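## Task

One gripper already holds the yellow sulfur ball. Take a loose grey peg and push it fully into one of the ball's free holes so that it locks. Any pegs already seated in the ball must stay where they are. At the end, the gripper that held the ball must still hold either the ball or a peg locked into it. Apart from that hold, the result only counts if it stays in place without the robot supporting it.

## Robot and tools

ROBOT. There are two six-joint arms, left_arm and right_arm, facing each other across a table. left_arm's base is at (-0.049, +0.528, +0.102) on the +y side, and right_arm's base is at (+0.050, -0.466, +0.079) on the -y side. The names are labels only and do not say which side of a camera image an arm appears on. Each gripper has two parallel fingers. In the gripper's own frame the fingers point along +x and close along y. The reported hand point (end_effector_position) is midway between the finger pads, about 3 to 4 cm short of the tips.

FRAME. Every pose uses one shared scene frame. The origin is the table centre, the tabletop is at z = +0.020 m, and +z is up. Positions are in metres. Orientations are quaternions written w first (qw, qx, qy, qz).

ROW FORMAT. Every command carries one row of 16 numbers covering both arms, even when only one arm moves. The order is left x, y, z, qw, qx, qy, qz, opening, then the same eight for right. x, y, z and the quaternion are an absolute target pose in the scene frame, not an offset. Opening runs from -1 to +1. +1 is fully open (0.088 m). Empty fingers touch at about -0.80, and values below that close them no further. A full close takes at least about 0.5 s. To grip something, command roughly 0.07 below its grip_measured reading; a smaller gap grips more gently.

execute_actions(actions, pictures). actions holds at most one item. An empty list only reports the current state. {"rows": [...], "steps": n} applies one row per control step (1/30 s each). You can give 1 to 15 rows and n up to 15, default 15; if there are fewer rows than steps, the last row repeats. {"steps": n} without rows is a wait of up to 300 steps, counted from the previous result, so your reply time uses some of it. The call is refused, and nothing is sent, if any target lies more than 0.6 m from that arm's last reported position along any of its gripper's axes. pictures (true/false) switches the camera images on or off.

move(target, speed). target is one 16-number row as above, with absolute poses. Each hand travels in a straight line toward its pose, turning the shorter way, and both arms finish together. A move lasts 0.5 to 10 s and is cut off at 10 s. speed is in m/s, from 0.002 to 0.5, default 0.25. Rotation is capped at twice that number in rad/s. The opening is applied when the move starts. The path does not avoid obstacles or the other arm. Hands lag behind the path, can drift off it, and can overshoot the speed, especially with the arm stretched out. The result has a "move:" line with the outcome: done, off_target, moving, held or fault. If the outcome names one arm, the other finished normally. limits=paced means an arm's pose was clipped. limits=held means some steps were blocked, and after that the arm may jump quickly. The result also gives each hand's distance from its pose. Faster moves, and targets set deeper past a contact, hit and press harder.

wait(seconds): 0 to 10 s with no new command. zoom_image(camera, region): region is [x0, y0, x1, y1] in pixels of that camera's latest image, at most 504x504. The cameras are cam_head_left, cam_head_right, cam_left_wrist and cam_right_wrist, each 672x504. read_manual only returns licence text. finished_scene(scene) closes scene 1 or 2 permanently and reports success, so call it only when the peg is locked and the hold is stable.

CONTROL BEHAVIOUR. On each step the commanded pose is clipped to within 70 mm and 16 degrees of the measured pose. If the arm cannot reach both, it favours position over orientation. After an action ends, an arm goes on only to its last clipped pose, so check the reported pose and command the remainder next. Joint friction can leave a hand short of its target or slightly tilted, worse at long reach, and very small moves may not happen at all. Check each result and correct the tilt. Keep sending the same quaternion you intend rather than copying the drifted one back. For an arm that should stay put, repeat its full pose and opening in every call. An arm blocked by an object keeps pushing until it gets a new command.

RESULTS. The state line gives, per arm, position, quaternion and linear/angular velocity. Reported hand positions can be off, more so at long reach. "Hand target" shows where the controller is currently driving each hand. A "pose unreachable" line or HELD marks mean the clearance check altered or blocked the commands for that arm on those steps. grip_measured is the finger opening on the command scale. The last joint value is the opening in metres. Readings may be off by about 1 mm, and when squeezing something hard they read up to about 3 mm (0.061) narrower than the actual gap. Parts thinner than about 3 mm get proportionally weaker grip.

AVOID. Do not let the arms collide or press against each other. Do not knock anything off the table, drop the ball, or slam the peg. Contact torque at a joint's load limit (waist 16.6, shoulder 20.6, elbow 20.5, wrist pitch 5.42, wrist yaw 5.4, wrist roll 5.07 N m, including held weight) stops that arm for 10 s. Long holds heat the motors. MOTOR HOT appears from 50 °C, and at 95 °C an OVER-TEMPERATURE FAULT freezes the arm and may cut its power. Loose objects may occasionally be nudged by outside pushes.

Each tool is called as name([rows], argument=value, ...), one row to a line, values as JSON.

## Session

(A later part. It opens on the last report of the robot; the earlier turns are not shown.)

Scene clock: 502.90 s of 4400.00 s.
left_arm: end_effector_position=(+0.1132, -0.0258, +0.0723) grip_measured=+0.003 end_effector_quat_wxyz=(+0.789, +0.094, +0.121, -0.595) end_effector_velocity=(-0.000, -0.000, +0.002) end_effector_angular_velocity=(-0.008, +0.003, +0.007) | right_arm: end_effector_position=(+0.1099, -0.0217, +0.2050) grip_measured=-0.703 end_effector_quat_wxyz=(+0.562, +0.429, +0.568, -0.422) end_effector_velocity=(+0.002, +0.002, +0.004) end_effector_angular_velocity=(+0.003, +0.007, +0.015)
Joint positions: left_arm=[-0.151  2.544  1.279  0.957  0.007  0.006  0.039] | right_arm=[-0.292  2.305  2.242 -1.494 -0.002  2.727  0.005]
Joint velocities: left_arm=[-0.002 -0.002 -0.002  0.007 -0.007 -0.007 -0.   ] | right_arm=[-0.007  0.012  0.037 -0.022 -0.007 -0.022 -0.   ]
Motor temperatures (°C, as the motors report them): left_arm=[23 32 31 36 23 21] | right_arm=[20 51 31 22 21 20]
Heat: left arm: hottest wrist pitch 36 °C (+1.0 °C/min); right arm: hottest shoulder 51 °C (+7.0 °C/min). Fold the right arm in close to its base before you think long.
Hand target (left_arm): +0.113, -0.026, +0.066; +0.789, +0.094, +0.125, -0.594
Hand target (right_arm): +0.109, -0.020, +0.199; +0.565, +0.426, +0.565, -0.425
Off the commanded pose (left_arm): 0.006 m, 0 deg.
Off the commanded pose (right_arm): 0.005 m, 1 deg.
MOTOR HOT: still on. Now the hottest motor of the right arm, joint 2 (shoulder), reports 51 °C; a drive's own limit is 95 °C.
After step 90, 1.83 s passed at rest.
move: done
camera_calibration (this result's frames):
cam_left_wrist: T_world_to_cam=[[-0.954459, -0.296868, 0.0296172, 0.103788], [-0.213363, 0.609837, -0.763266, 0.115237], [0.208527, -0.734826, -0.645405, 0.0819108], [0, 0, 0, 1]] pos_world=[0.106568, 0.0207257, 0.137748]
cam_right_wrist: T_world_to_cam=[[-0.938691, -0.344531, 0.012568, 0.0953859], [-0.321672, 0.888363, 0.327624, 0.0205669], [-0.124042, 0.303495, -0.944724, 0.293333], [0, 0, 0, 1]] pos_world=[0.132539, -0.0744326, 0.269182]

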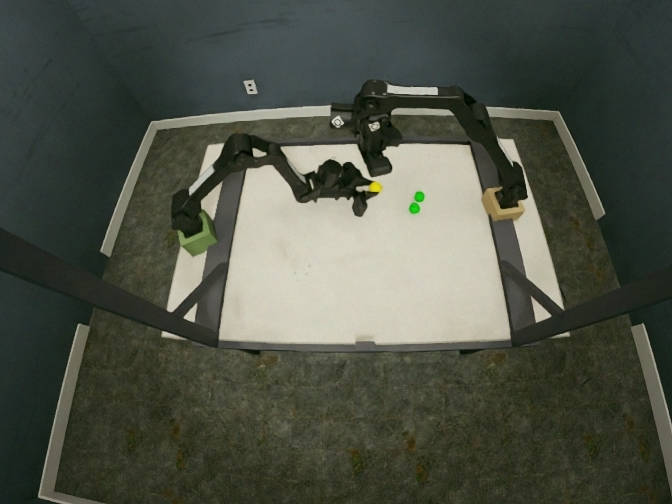

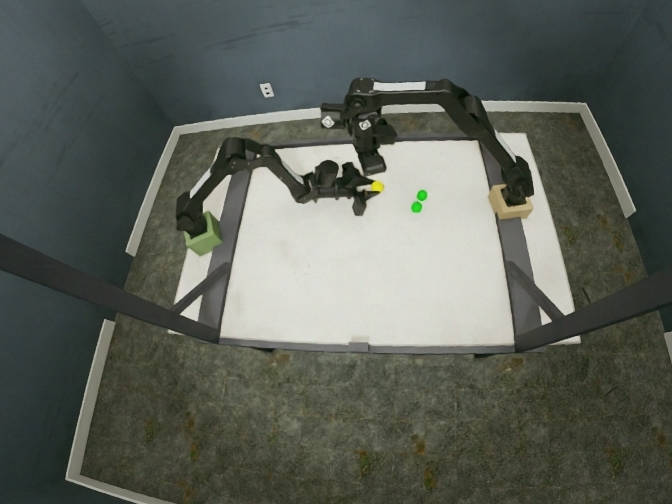

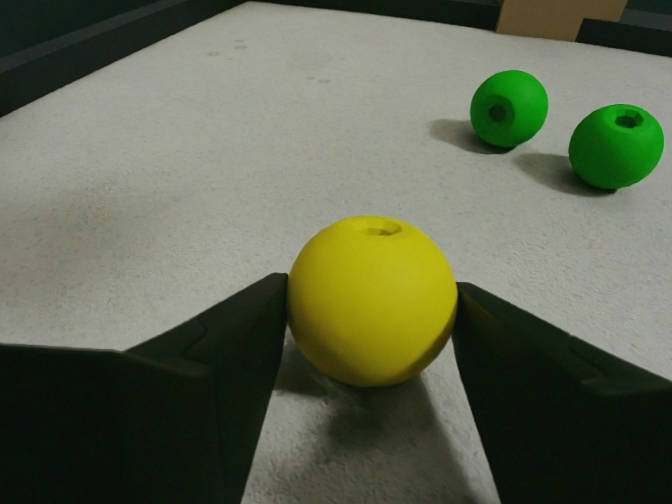

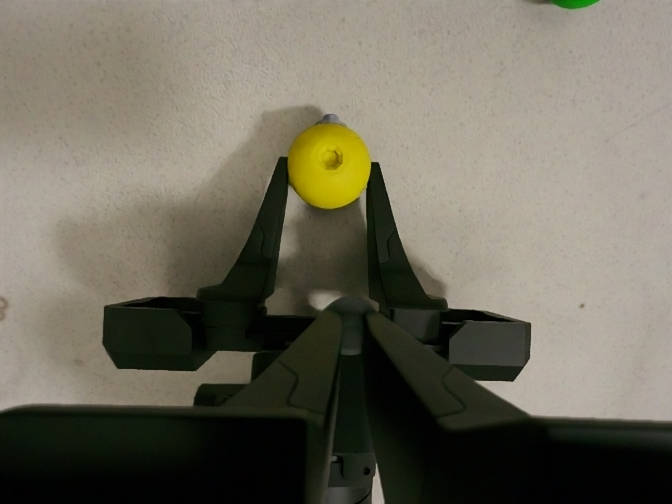

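move(target=[0.113,-0.026,0.059,0.7888,0.0941,0.1249,-0.5944,-0.07, 0.130,-0.080,0.140,0.4450,0.5174,0.6344,-0.3630,-0.75], speed=0.08)

Scene clock: 531.83 s of 4400.00 s.
left_arm: end_effector_position=(+0.1137, -0.0276, +0.0707) grip_measured=+0.003 end_effector_quat_wxyz=(+0.790, +0.090, +0.116, -0.596) end_effector_velocity=(-0.001, -0.000, +0.002) end_effector_angular_velocity=(+0.002, +0.001, +0.016) | right_arm: end_effector_position=(+0.1300, -0.0776, +0.1387) grip_measured=-0.703 end_effector_quat_wxyz=(+0.447, +0.517, +0.633, -0.364) end_effector_velocity=(-0.000, -0.001, +0.003) end_effector_angular_velocity=(+0.015, -0.004, +0.020)
Joint positions: left_arm=[-0.151  2.56   1.289  0.976  0.007  0.006  0.039] | right_arm=[-0.417  1.857  1.247 -0.651 -0.149  2.704  0.005]
Joint velocities: left_arm=[-0.007 -0.007 -0.002 -0.007 -0.022 -0.007 -0.   ] | right_arm=[-0.002 -0.017 -0.012  0.007 -0.007 -0.022 -0.   ]
Motor temperatures (°C, as the motors report them): left_arm=[23 36 31 37 23 21] | right_arm=[20 49 32 22 21 20]
Heat: left arm: hottest wrist pitch 37 °C (+1.0 °C/min); right arm: hottest shoulder 49 °C (-1.0 °C/min). Fold the right arm in close to its base before you think long.
Hand target (left_arm): +0.113, -0.026, +0.059; +0.789, +0.094, +0.125, -0.594
Hand target (right_arm): +0.130, -0.080, +0.140; +0.445, +0.518, +0.634, -0.363
Off the commanded pose (left_arm): 0.012 m, 1 deg.
Off the commanded pose (right_arm): 0.003 m, 0 deg.
MOTOR HOT: still on. Now the hottest motor of the right arm, joint 2 (shoulder), reports 49 °C; a drive's own limit is 95 °C.
After step 90, 23.47 s passed at rest.
move: off_target (left_arm)
camera_calibration (this result's frames):
cam_left_wrist: T_world_to_cam=[[-0.954571, -0.296487, 0.0298219, 0.103813], [-0.210472, 0.600005, -0.771813, 0.115299], [0.210939, -0.743027, -0.63515, 0.0782475], [0, 0, 0, 1]] pos_world=[0.106858, 0.0197389, 0.135593]
cam_right_wrist: T_world_to_cam=[[-0.962463, -0.27125, -0.00938419, 0.107614], [-0.219401, 0.757207, 0.615224, 0.0350369], [-0.159774, 0.59419, -0.788296, 0.255667], [0, 0, 0, 1]] pos_world=[0.15211, -0.149255, 0.180995]

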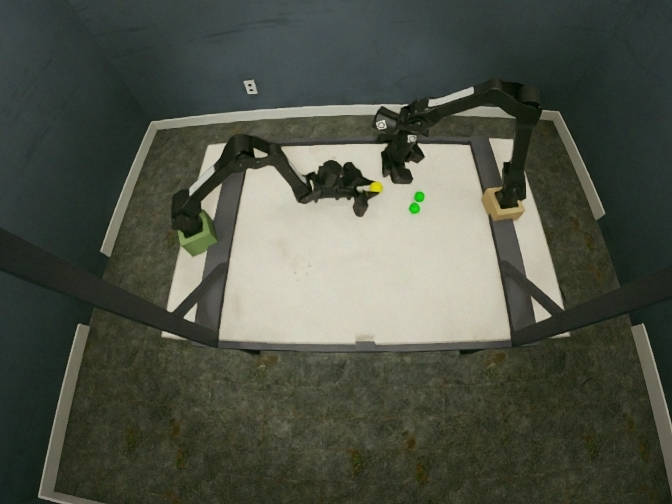

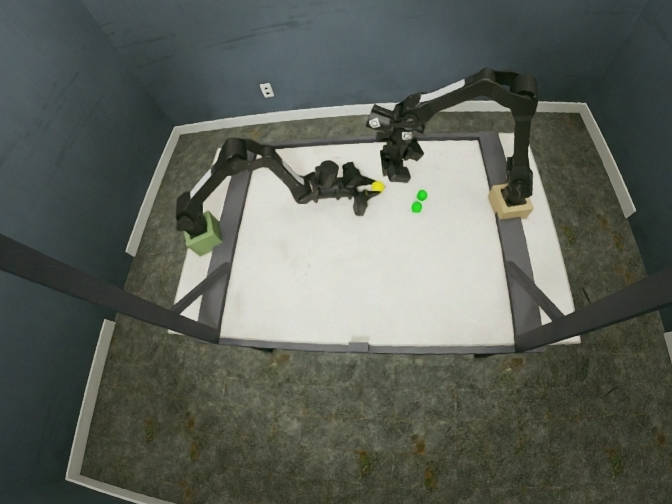

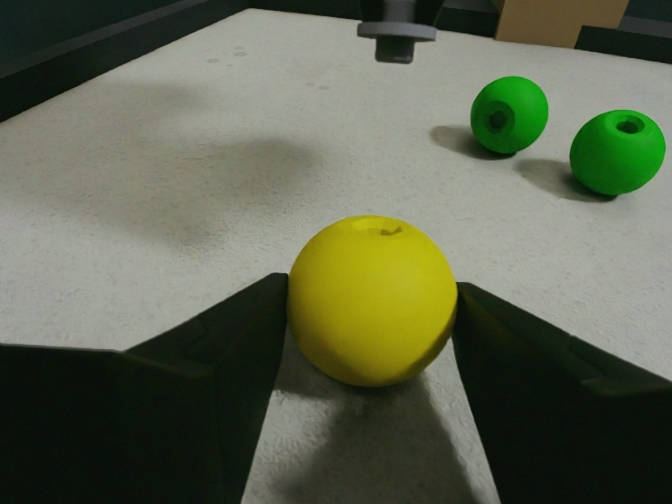

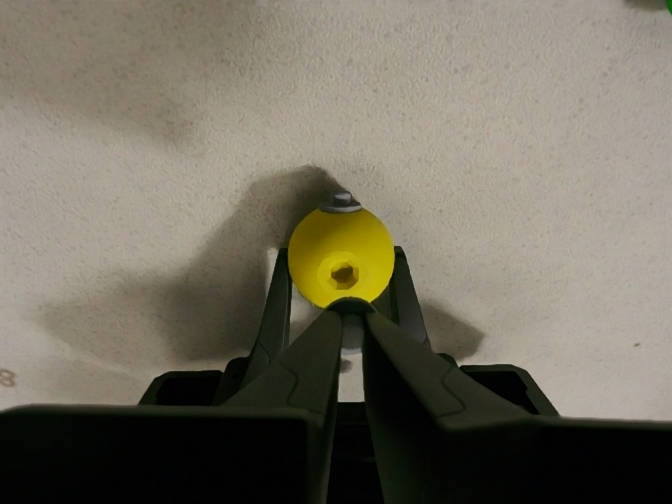

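execute_actions([
  {"rows": [[0.113,-0.0265,0.0640,0.7888,0.0941,0.1249,-0.5944,-0.07, 0.130,-0.080,0.140,0.4450,0.5174,0.6344,-0.3630,-0.75]], "steps": 8},
])

zoom_image(camera="cam_right_wrist", region=[270, 180, 430, 370])

Scene clock: 536.40 s of 4400.00 s.
left_arm: end_effector_position=(+0.1136, -0.0274, +0.0700) grip_measured=+0.003 end_effector_quat_wxyz=(+0.790, +0.091, +0.117, -0.595) end_effector_velocity=(+0.002, +0.001, -0.001) end_effector_angular_velocity=(+0.010, -0.007, +0.007) | right_arm: end_effector_position=(+0.1298, -0.0777, +0.1388) grip_measured=-0.703 end_effector_quat_wxyz=(+0.446, +0.517, +0.633, -0.364) end_effector_velocity=(-0.004, -0.004, +0.001) end_effector_angular_velocity=(-0.011, +0.022, +0.011)
Joint positions: left_arm=[-0.151  2.56   1.289  0.972  0.007  0.006  0.039] | right_arm=[-0.417  1.856  1.246 -0.65  -0.15   2.703  0.005]
Joint velocities: left_arm=[ 0.002 -0.002 -0.002 -0.007 -0.007  0.007 -0.   ] | right_arm=[-0.002 -0.007 -0.002 -0.022 -0.022 -0.007 -0.   ]
Motor temperatures (°C, as the motors report them): left_arm=[23 36 31 37 23 21] | right_arm=[20 49 31 22 21 20]
Heat: left arm: hottest wrist pitch 37 °C (+1.0 °C/min); right arm: hottest shoulder 49 °C (-2.0 °C/min). Fold the right arm in close to its base before you think long.
Hand target (left_arm): +0.113, -0.026, +0.064; +0.789, +0.094, +0.125, -0.594
Hand target (right_arm): +0.130, -0.080, +0.140; +0.445, +0.517, +0.634, -0.363
Off the commanded pose (left_arm): 0.006 m, 1 deg.
Off the commanded pose (right_arm): 0.003 m, 0 deg.
MOTOR HOT: still on. Now the hottest motor of the right arm, joint 2 (shoulder), reports 49 °C; a drive's own limit is 95 °C.
Steps of this call (steps 1 to 90: nothing new was sent; then 1.30 s passed at rest; steps 91 to 98: all 8 steps of this action). Readings (end_effector_position):
91: left_arm (+0.1137, -0.0276, +0.0707) | right_arm (+0.1300, -0.0776, +0.1389)
92: left_arm (+0.1137, -0.0276, +0.0707) | right_arm (+0.1299, -0.0776, +0.1390)
94: left_arm (+0.1137, -0.0275, +0.0703) | right_arm (+0.1299, -0.0776, +0.1390)
98: the state above
camera_calibration (this result's frames):
cam_left_wrist: T_world_to_cam=[[-0.954539, -0.296596, 0.029764, 0.103838], [-0.211301, 0.602825, -0.769385, 0.114532], [0.210254, -0.740697, -0.638091, 0.078277], [0, 0, 0, 1]] pos_world=[0.10686, 0.0197345, 0.134977]
cam_right_wrist: T_world_to_cam=[[-0.962178, -0.272264, -0.00928618, 0.107308], [-0.219896, 0.756088, 0.616423, 0.0347066], [-0.160808, 0.59515, -0.787361, 0.255872], [0, 0, 0, 1]] pos_world=[0.152028, -0.149308, 0.181066]

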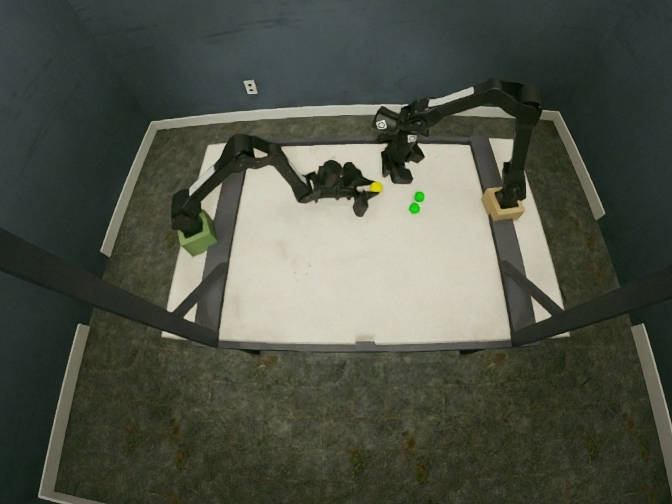

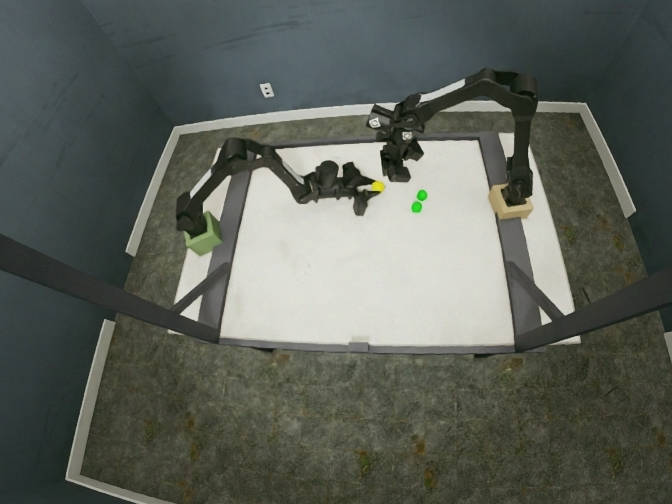

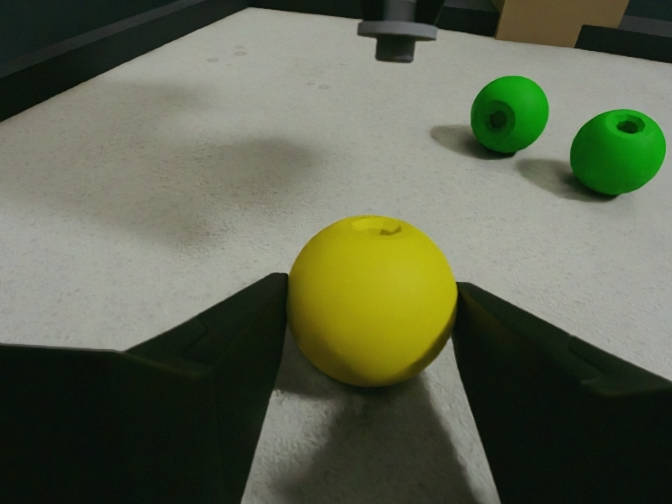

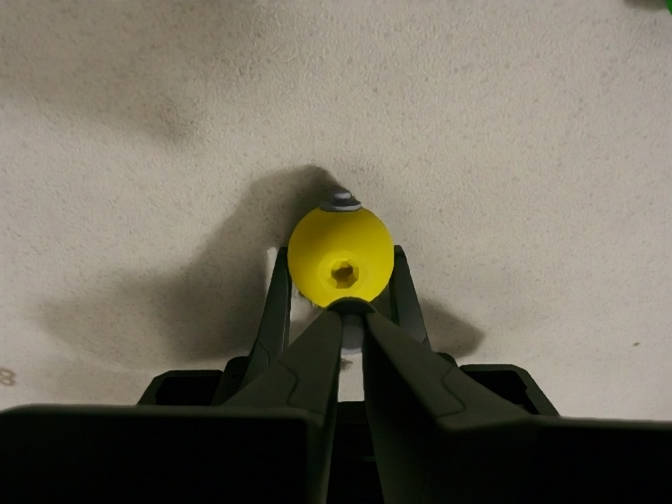

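Region (270, 180, 430, 370) of cam_right_wrist's 672x504 image, scaled by 2.653, with more detail than that image has; it fills the left 424 columns of this view, and the rest is white.

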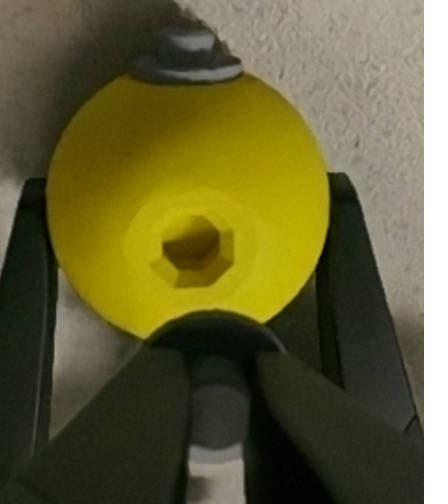

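move(target=[0.113,-0.0265,0.0640,0.7888,0.0941,0.1249,-0.5944,-0.07, 0.130,-0.074,0.117,0.4450,0.5174,0.6344,-0.3630,-0.75], speed=0.03)

zoom_image(camera="cam_right_wrist", region=[270, 200, 430, 370])

zoom_image(camera="cam_left_wrist", region=[290, 90, 470, 270])

Scene clock: 545.30 s of 4400.00 s.
left_arm: end_effector_position=(+0.1137, -0.0275, +0.0700) grip_measured=+0.003 end_effector_quat_wxyz=(+0.790, +0.091, +0.117, -0.595) end_effector_velocity=(-0.001, +0.001, -0.001) end_effector_angular_velocity=(+0.006, +0.007, +0.007) | right_arm: end_effector_position=(+0.1316, -0.0709, +0.1252) grip_measured=-0.703 end_effector_quat_wxyz=(+0.442, +0.524, +0.636, -0.354) end_effector_velocity=(-0.003, -0.002, +0.000) end_effector_angular_velocity=(-0.001, +0.019, +0.012)
Joint positions: left_arm=[-0.151  2.56   1.29   0.972  0.007  0.006  0.039] | right_arm=[-0.417  1.885  1.219 -0.569 -0.15   2.703  0.005]
Joint velocities: left_arm=[-0.002 -0.002 -0.002 -0.007 -0.007 -0.007 -0.   ] | right_arm=[-0.002 -0.002 -0.002 -0.007 -0.022 -0.007 -0.   ]
Motor temperatures (°C, as the motors report them): left_arm=[23 37 31 36 23 21] | right_arm=[20 49 31 23 21 20]
Heat: left arm: hottest shoulder 37 °C (+1.0 °C/min); right arm: hottest shoulder 49 °C (-4.0 °C/min). Fold the right arm in close to its base before you think long.
Hand target (left_arm): +0.113, -0.026, +0.064; +0.789, +0.094, +0.125, -0.594
Hand target (right_arm): +0.130, -0.074, +0.117; +0.445, +0.518, +0.634, -0.363
Off the commanded pose (left_arm): 0.006 m, 1 deg.
Off the commanded pose (right_arm): 0.009 m, 1 deg.
MOTOR HOT: still on. Now the hottest motor of the right arm, joint 2 (shoulder), reports 49 °C; a drive's own limit is 95 °C.
After step 90, 4.87 s passed at rest.
move: off_target (right_arm)
camera_calibration (this result's frames):
cam_left_wrist: T_world_to_cam=[[-0.954539, -0.296596, 0.029764, 0.103835], [-0.211301, 0.602825, -0.769385, 0.114623], [0.210254, -0.740697, -0.638091, 0.0782451], [0, 0, 0, 1]] pos_world=[0.106883, 0.0196553, 0.135026]
cam_right_wrist: T_world_to_cam=[[-0.962078, -0.27189, -0.0219319, 0.112362], [-0.223873, 0.741116, 0.632951, 0.0357597], [-0.155839, 0.613859, -0.773881, 0.24038], [0, 0, 0, 1]] pos_world=[0.153568, -0.143511, 0.165856]

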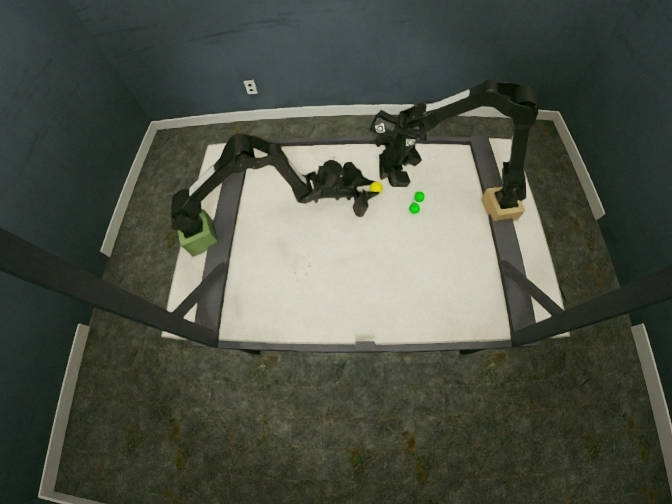

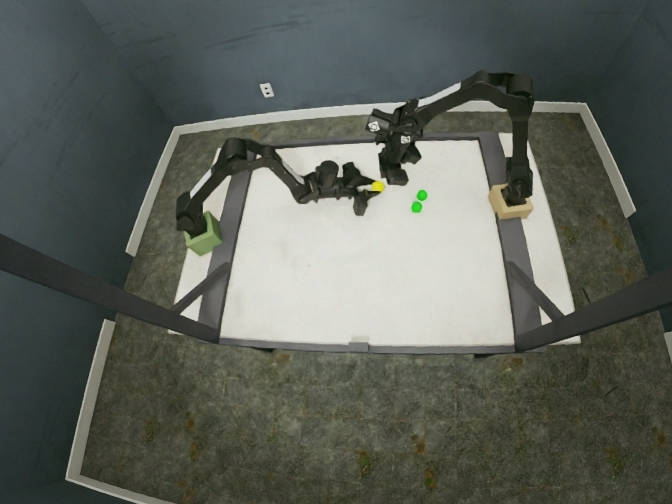

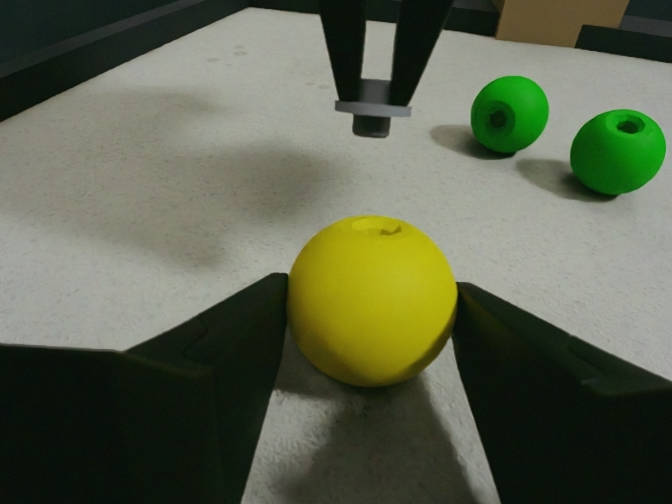

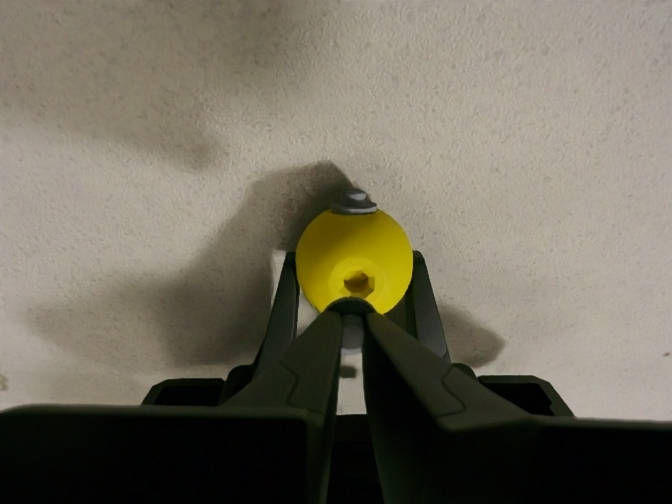

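Region (270, 200, 430, 370) of cam_right_wrist's 672x504 image, scaled by 2.965, with more detail than that image has; it fills the left 474 columns of this view, and the rest is white.

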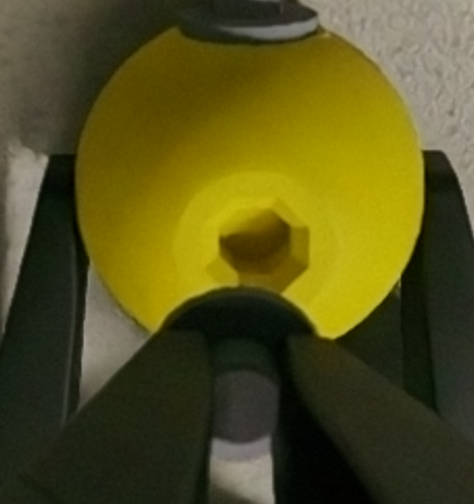

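Region (290, 90, 470, 270) of cam_left_wrist's 672x504 image, scaled by 2.800, with more detail than that image has.

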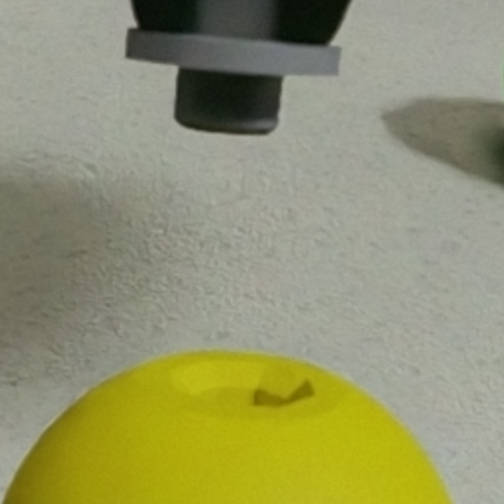

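move(target=[0.113,-0.0265,0.0640,0.7888,0.0941,0.1249,-0.5944,-0.07, 0.1264,-0.0724,0.1068,0.4450,0.5174,0.6344,-0.3630,-0.75], speed=0.02)

zoom_image(camera="cam_right_wrist", region=[270, 200, 430, 370])

zoom_image(camera="cam_left_wrist", region=[290, 120, 470, 300])

Scene clock: 566.30 s of 4400.00 s.
left_arm: end_effector_position=(+0.1137, -0.0275, +0.0700) grip_measured=+0.003 end_effector_quat_wxyz=(+0.790, +0.091, +0.117, -0.595) end_effector_velocity=(-0.000, -0.000, +0.002) end_effector_angular_velocity=(-0.004, -0.011, +0.002) | right_arm: end_effector_position=(+0.1283, -0.0691, +0.1150) grip_measured=-0.703 end_effector_quat_wxyz=(+0.441, +0.523, +0.637, -0.355) end_effector_velocity=(+0.000, +0.001, +0.001) end_effector_angular_velocity=(+0.009, +0.002, +0.007)
Joint positions: left_arm=[-0.151  2.56   1.29   0.972  0.007  0.006  0.039] | right_arm=[-0.407  1.904  1.201 -0.53  -0.15   2.713  0.005]
Joint velocities: left_arm=[-0.002 -0.002 -0.002  0.007 -0.007  0.007 -0.   ] | right_arm=[-0.002 -0.002 -0.002  0.007 -0.007 -0.007 -0.   ]
Motor temperatures (°C, as the motors report them): left_arm=[23 40 30 34 23 21] | right_arm=[20 45 31 23 21 20]
Heat: left arm: hottest shoulder 40 °C (+4.0 °C/min); right arm: hottest shoulder 45 °C (-6.1 °C/min).
Hand target (left_arm): +0.113, -0.026, +0.064; +0.789, +0.094, +0.125, -0.594
Hand target (right_arm): +0.127, -0.073, +0.107; +0.445, +0.518, +0.634, -0.363
Off the commanded pose (left_arm): 0.006 m, 1 deg.
Off the commanded pose (right_arm): 0.009 m, 1 deg.
MOTOR HOT: cleared. Now the hottest motor of the right arm, joint 2 (shoulder), reports 45 °C.
After step 90, 16.77 s passed at rest.
move: off_target (right_arm)
camera_calibration (this result's frames):
cam_left_wrist: T_world_to_cam=[[-0.954539, -0.296596, 0.029764, 0.103835], [-0.211301, 0.602825, -0.769385, 0.114623], [0.210254, -0.740697, -0.638091, 0.0782451], [0, 0, 0, 1]] pos_world=[0.106883, 0.0196553, 0.135026]
cam_right_wrist: T_world_to_cam=[[-0.96217, -0.271775, -0.0191606, 0.109079], [-0.22182, 0.740596, 0.634282, 0.0397283], [-0.158192, 0.614538, -0.772864, 0.231117], [0, 0, 0, 1]] pos_world=[0.150326, -0.141808, 0.155513]

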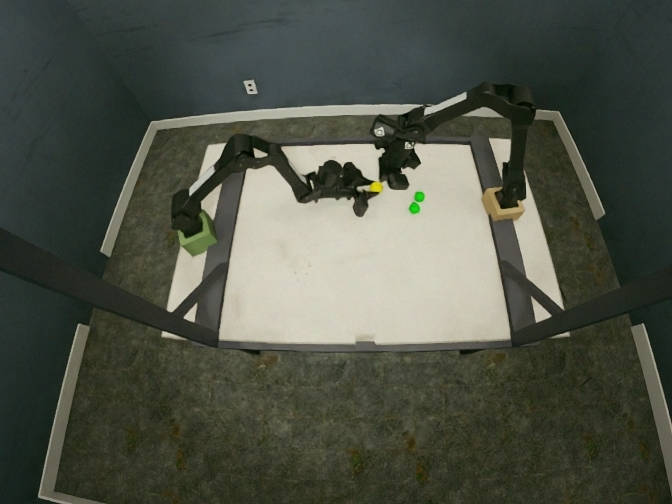

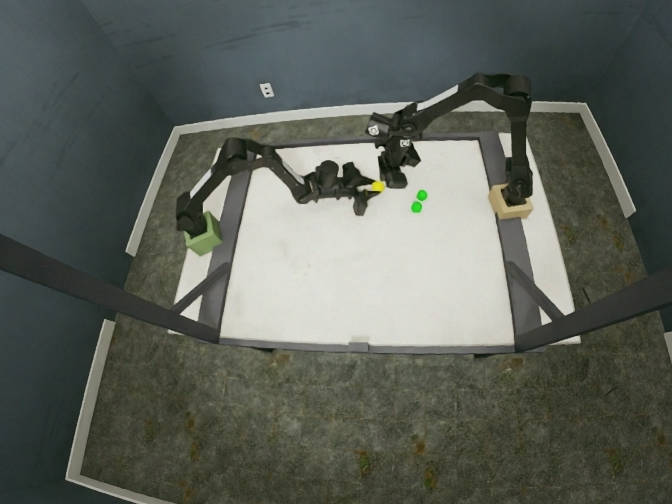

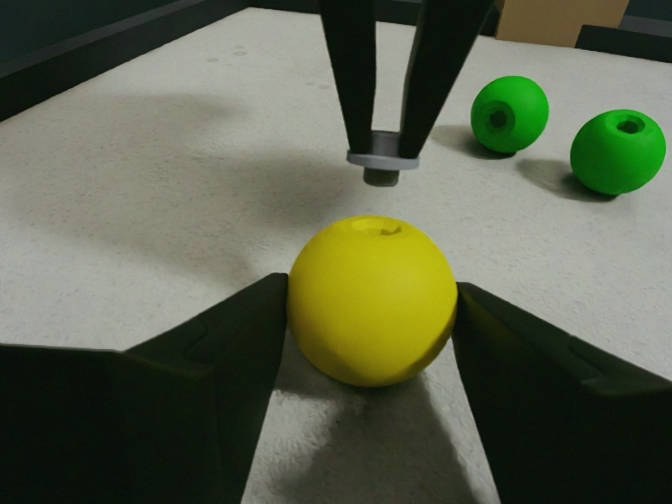

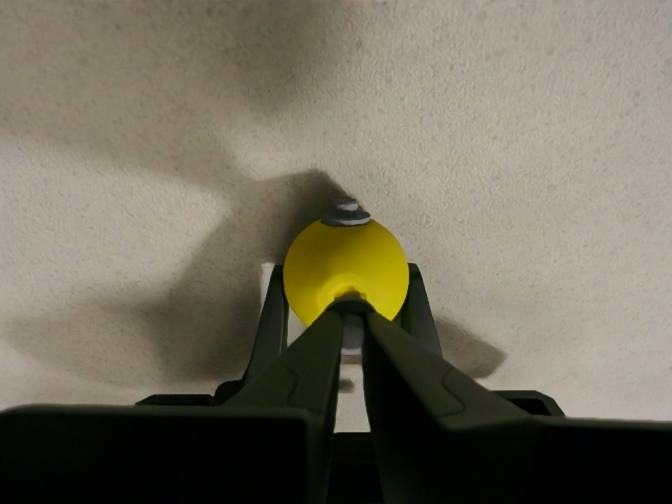

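Region (270, 200, 430, 370) of cam_right_wrist's 672x504 image, scaled by 2.965, with more detail than that image has; it fills the left 474 columns of this view, and the rest is white.

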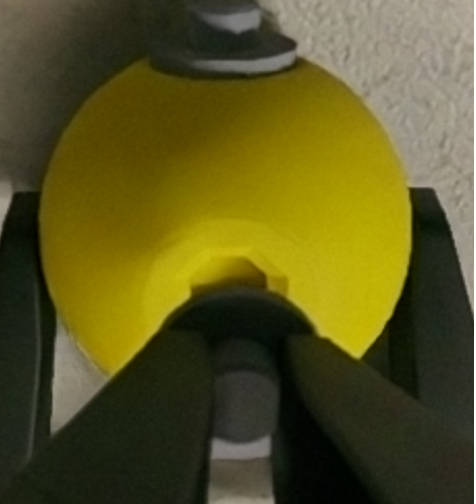

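Region (290, 120, 470, 300) of cam_left_wrist's 672x504 image, scaled by 2.800, with more detail than that image has.

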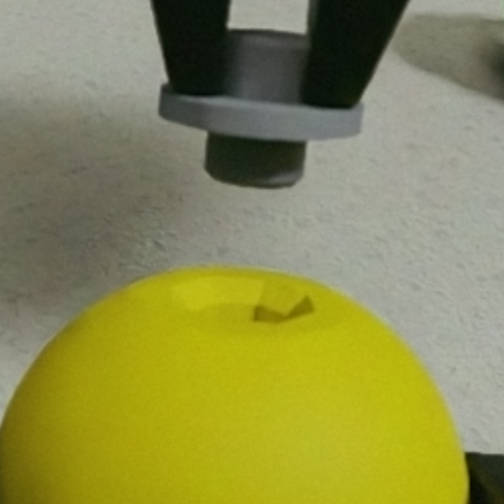

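move(target=[0.113,-0.0265,0.0640,0.7888,0.0941,0.1249,-0.5944,-0.07, 0.1258,-0.0697,0.1005,0.4450,0.5174,0.6344,-0.3630,-0.75], speed=0.015)

zoom_image(camera="cam_right_wrist", region=[270, 200, 430, 370])

zoom_image(camera="cam_left_wrist", region=[310, 150, 440, 280])

Scene clock: 574.17 s of 4400.00 s.
left_arm: end_effector_position=(+0.1137, -0.0274, +0.0699) grip_measured=+0.003 end_effector_quat_wxyz=(+0.790, +0.091, +0.118, -0.595) end_effector_velocity=(-0.001, +0.002, -0.004) end_effector_angular_velocity=(+0.020, +0.011, +0.007) | right_arm: end_effector_position=(+0.1274, -0.0663, +0.1089) grip_measured=-0.703 end_effector_quat_wxyz=(+0.441, +0.523, +0.638, -0.355) end_effector_velocity=(-0.002, +0.001, -0.001) end_effector_angular_velocity=(+0.004, +0.009, -0.002)
Joint positions: left_arm=[-0.151  2.56   1.29   0.972  0.007  0.006  0.039] | right_arm=[-0.404  1.924  1.2   -0.509 -0.15   2.716  0.005]
Joint velocities: left_arm=[-0.002 -0.002 -0.002 -0.022 -0.007 -0.007 -0.   ] | right_arm=[ 0.002  0.002 -0.002  0.007 -0.007  0.007 -0.   ]
Motor temperatures (°C, as the motors report them): left_arm=[23 41 30 33 23 21] | right_arm=[20 45 31 23 21 20]
Heat: left arm: hottest shoulder 41 °C (+5.1 °C/min); right arm: hottest shoulder 45 °C (-5.1 °C/min).
Hand target (left_arm): +0.113, -0.026, +0.064; +0.789, +0.094, +0.125, -0.594
Hand target (right_arm): +0.126, -0.070, +0.101; +0.445, +0.517, +0.634, -0.363
Off the commanded pose (left_arm): 0.006 m, 1 deg.
Off the commanded pose (right_arm): 0.009 m, 1 deg.
After step 90, 3.67 s passed at rest.
move: off_target (right_arm)
camera_calibration (this result's frames):
cam_left_wrist: T_world_to_cam=[[-0.954536, -0.296607, 0.0297581, 0.103837], [-0.211384, 0.603107, -0.769142, 0.114546], [0.210185, -0.740464, -0.638385, 0.0782479], [0, 0, 0, 1]] pos_world=[0.106883, 0.019655, 0.134965]
cam_right_wrist: T_world_to_cam=[[-0.961925, -0.272702, -0.0182583, 0.108707], [-0.22191, 0.740271, 0.634629, 0.0412815], [-0.159549, 0.614518, -0.772601, 0.224615], [0, 0, 0, 1]] pos_world=[0.149565, -0.138945, 0.149324]

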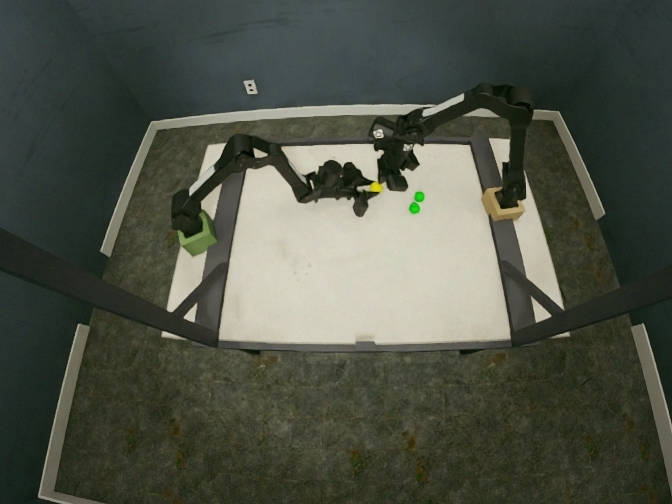

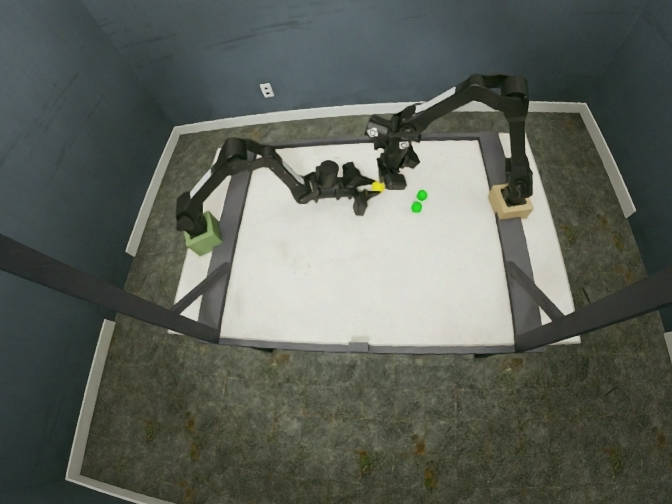

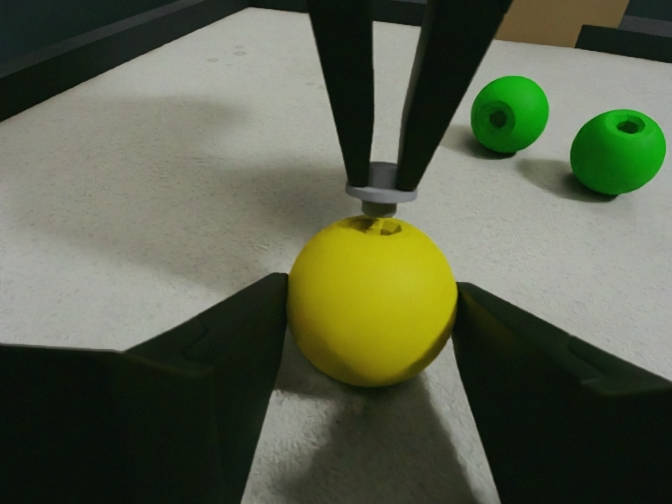

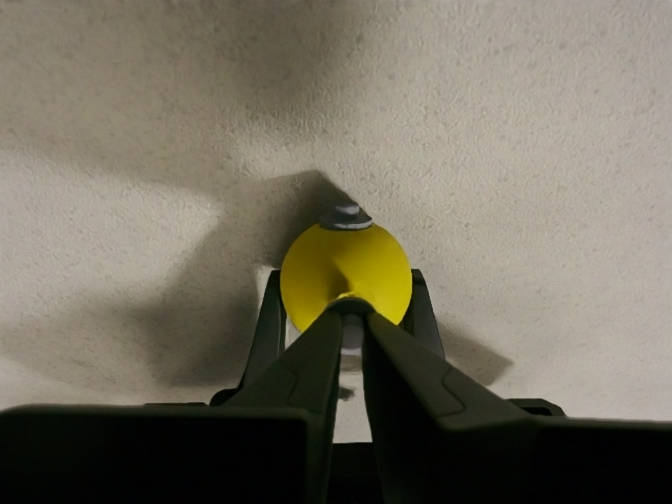

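Region (270, 200, 430, 370) of cam_right_wrist's 672x504 image, scaled by 2.965, with more detail than that image has; it fills the left 474 columns of this view, and the rest is white.

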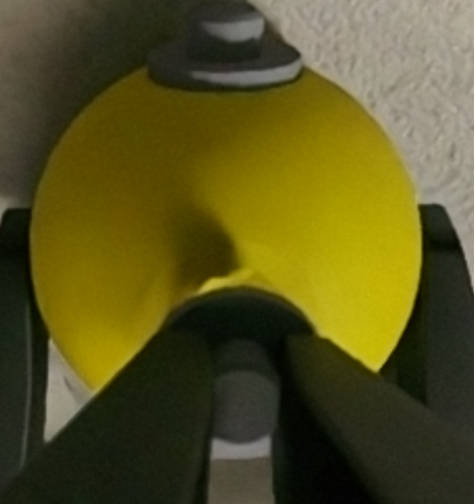

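Region (310, 150, 440, 280) of cam_left_wrist's 672x504 image, scaled by 3.877, with more detail than that image has.

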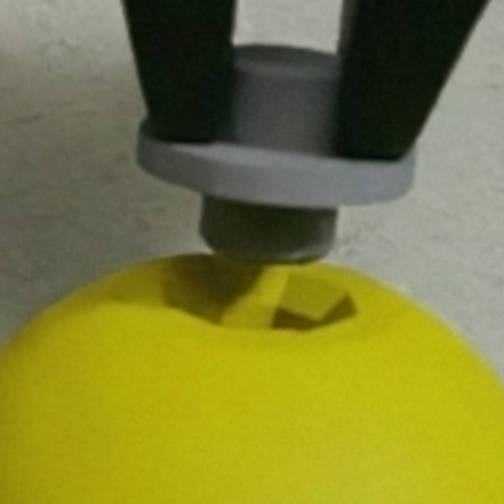

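move(target=[0.113,-0.0265,0.0640,0.7888,0.0941,0.1249,-0.5944,-0.07, 0.1255,-0.0680,0.0958,0.4450,0.5174,0.6344,-0.3630,-0.75], speed=0.01)

zoom_image(camera="cam_left_wrist", region=[310, 150, 440, 280])

Scene clock: 581.43 s of 4400.00 s.
left_arm: end_effector_position=(+0.1137, -0.0276, +0.0701) grip_measured=+0.003 end_effector_quat_wxyz=(+0.790, +0.091, +0.117, -0.595) end_effector_velocity=(+0.002, +0.001, -0.001) end_effector_angular_velocity=(+0.003, +0.016, +0.025) | right_arm: end_effector_position=(+0.1271, -0.0644, +0.1043) grip_measured=-0.703 end_effector_quat_wxyz=(+0.440, +0.523, +0.638, -0.355) end_effector_velocity=(+0.001, -0.004, -0.000) end_effector_angular_velocity=(-0.017, -0.010, +0.016)
Joint positions: left_arm=[-0.151  2.56   1.29   0.972  0.007  0.006  0.039] | right_arm=[-0.402  1.938  1.199 -0.494 -0.15   2.718  0.005]
Joint velocities: left_arm=[-0.002 -0.002 -0.002 -0.007 -0.022 -0.022 -0.   ] | right_arm=[-0.002 -0.002  0.002 -0.022  0.007 -0.022 -0.   ]
Motor temperatures (°C, as the motors report them): left_arm=[23 41 30 33 23 21] | right_arm=[20 44 31 24 21 20]
Heat: left arm: hottest shoulder 41 °C (+4.0 °C/min); right arm: hottest shoulder 44 °C (-5.0 °C/min).
Hand target (left_arm): +0.113, -0.027, +0.064; +0.789, +0.094, +0.125, -0.594
Hand target (right_arm): +0.125, -0.068, +0.096; +0.445, +0.517, +0.634, -0.363
Off the commanded pose (left_arm): 0.006 m, 1 deg.
Off the commanded pose (right_arm): 0.009 m, 1 deg.
After step 90, 2.70 s passed at rest.
move: off_target (right_arm)
camera_calibration (this result's frames):
cam_left_wrist: T_world_to_cam=[[-0.954542, -0.296585, 0.0297698, 0.10383], [-0.211219, 0.602543, -0.769629, 0.11479], [0.210323, -0.740931, -0.637798, 0.0782103], [0, 0, 0, 1]] pos_world=[0.106906, 0.0195765, 0.135137]
cam_right_wrist: T_world_to_cam=[[-0.961899, -0.272814, -0.0179544, 0.108774], [-0.221693, 0.739852, 0.635193, 0.0425836], [-0.160006, 0.614972, -0.772144, 0.21995], [0, 0, 0, 1]] pos_world=[0.149264, -0.137093, 0.144737]

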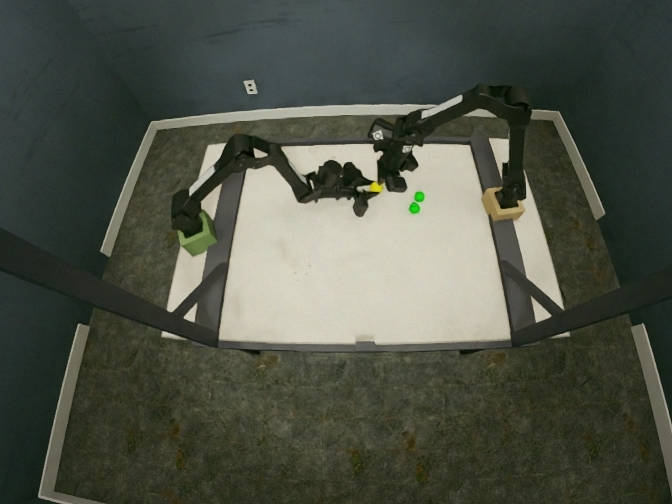

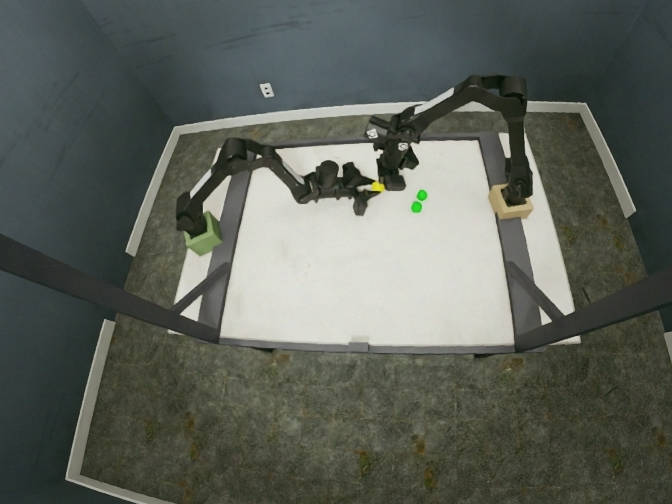

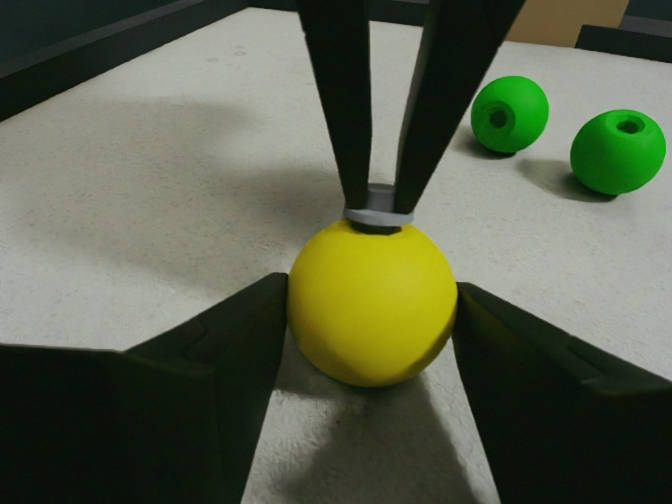

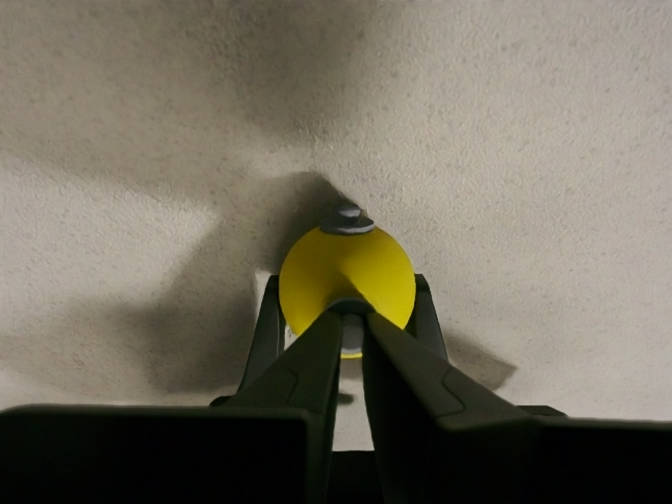

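Region (310, 150, 440, 280) of cam_left_wrist's 672x504 image, scaled by 3.877, with more detail than that image has.

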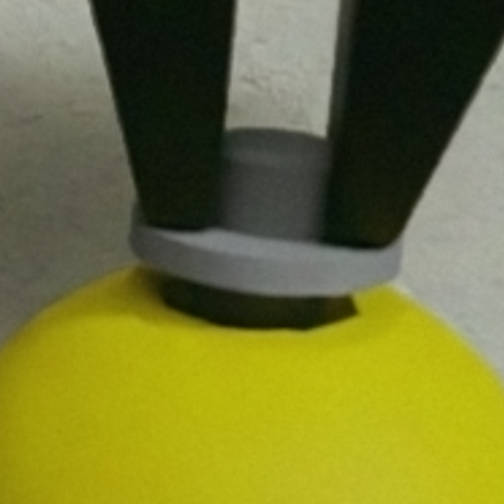

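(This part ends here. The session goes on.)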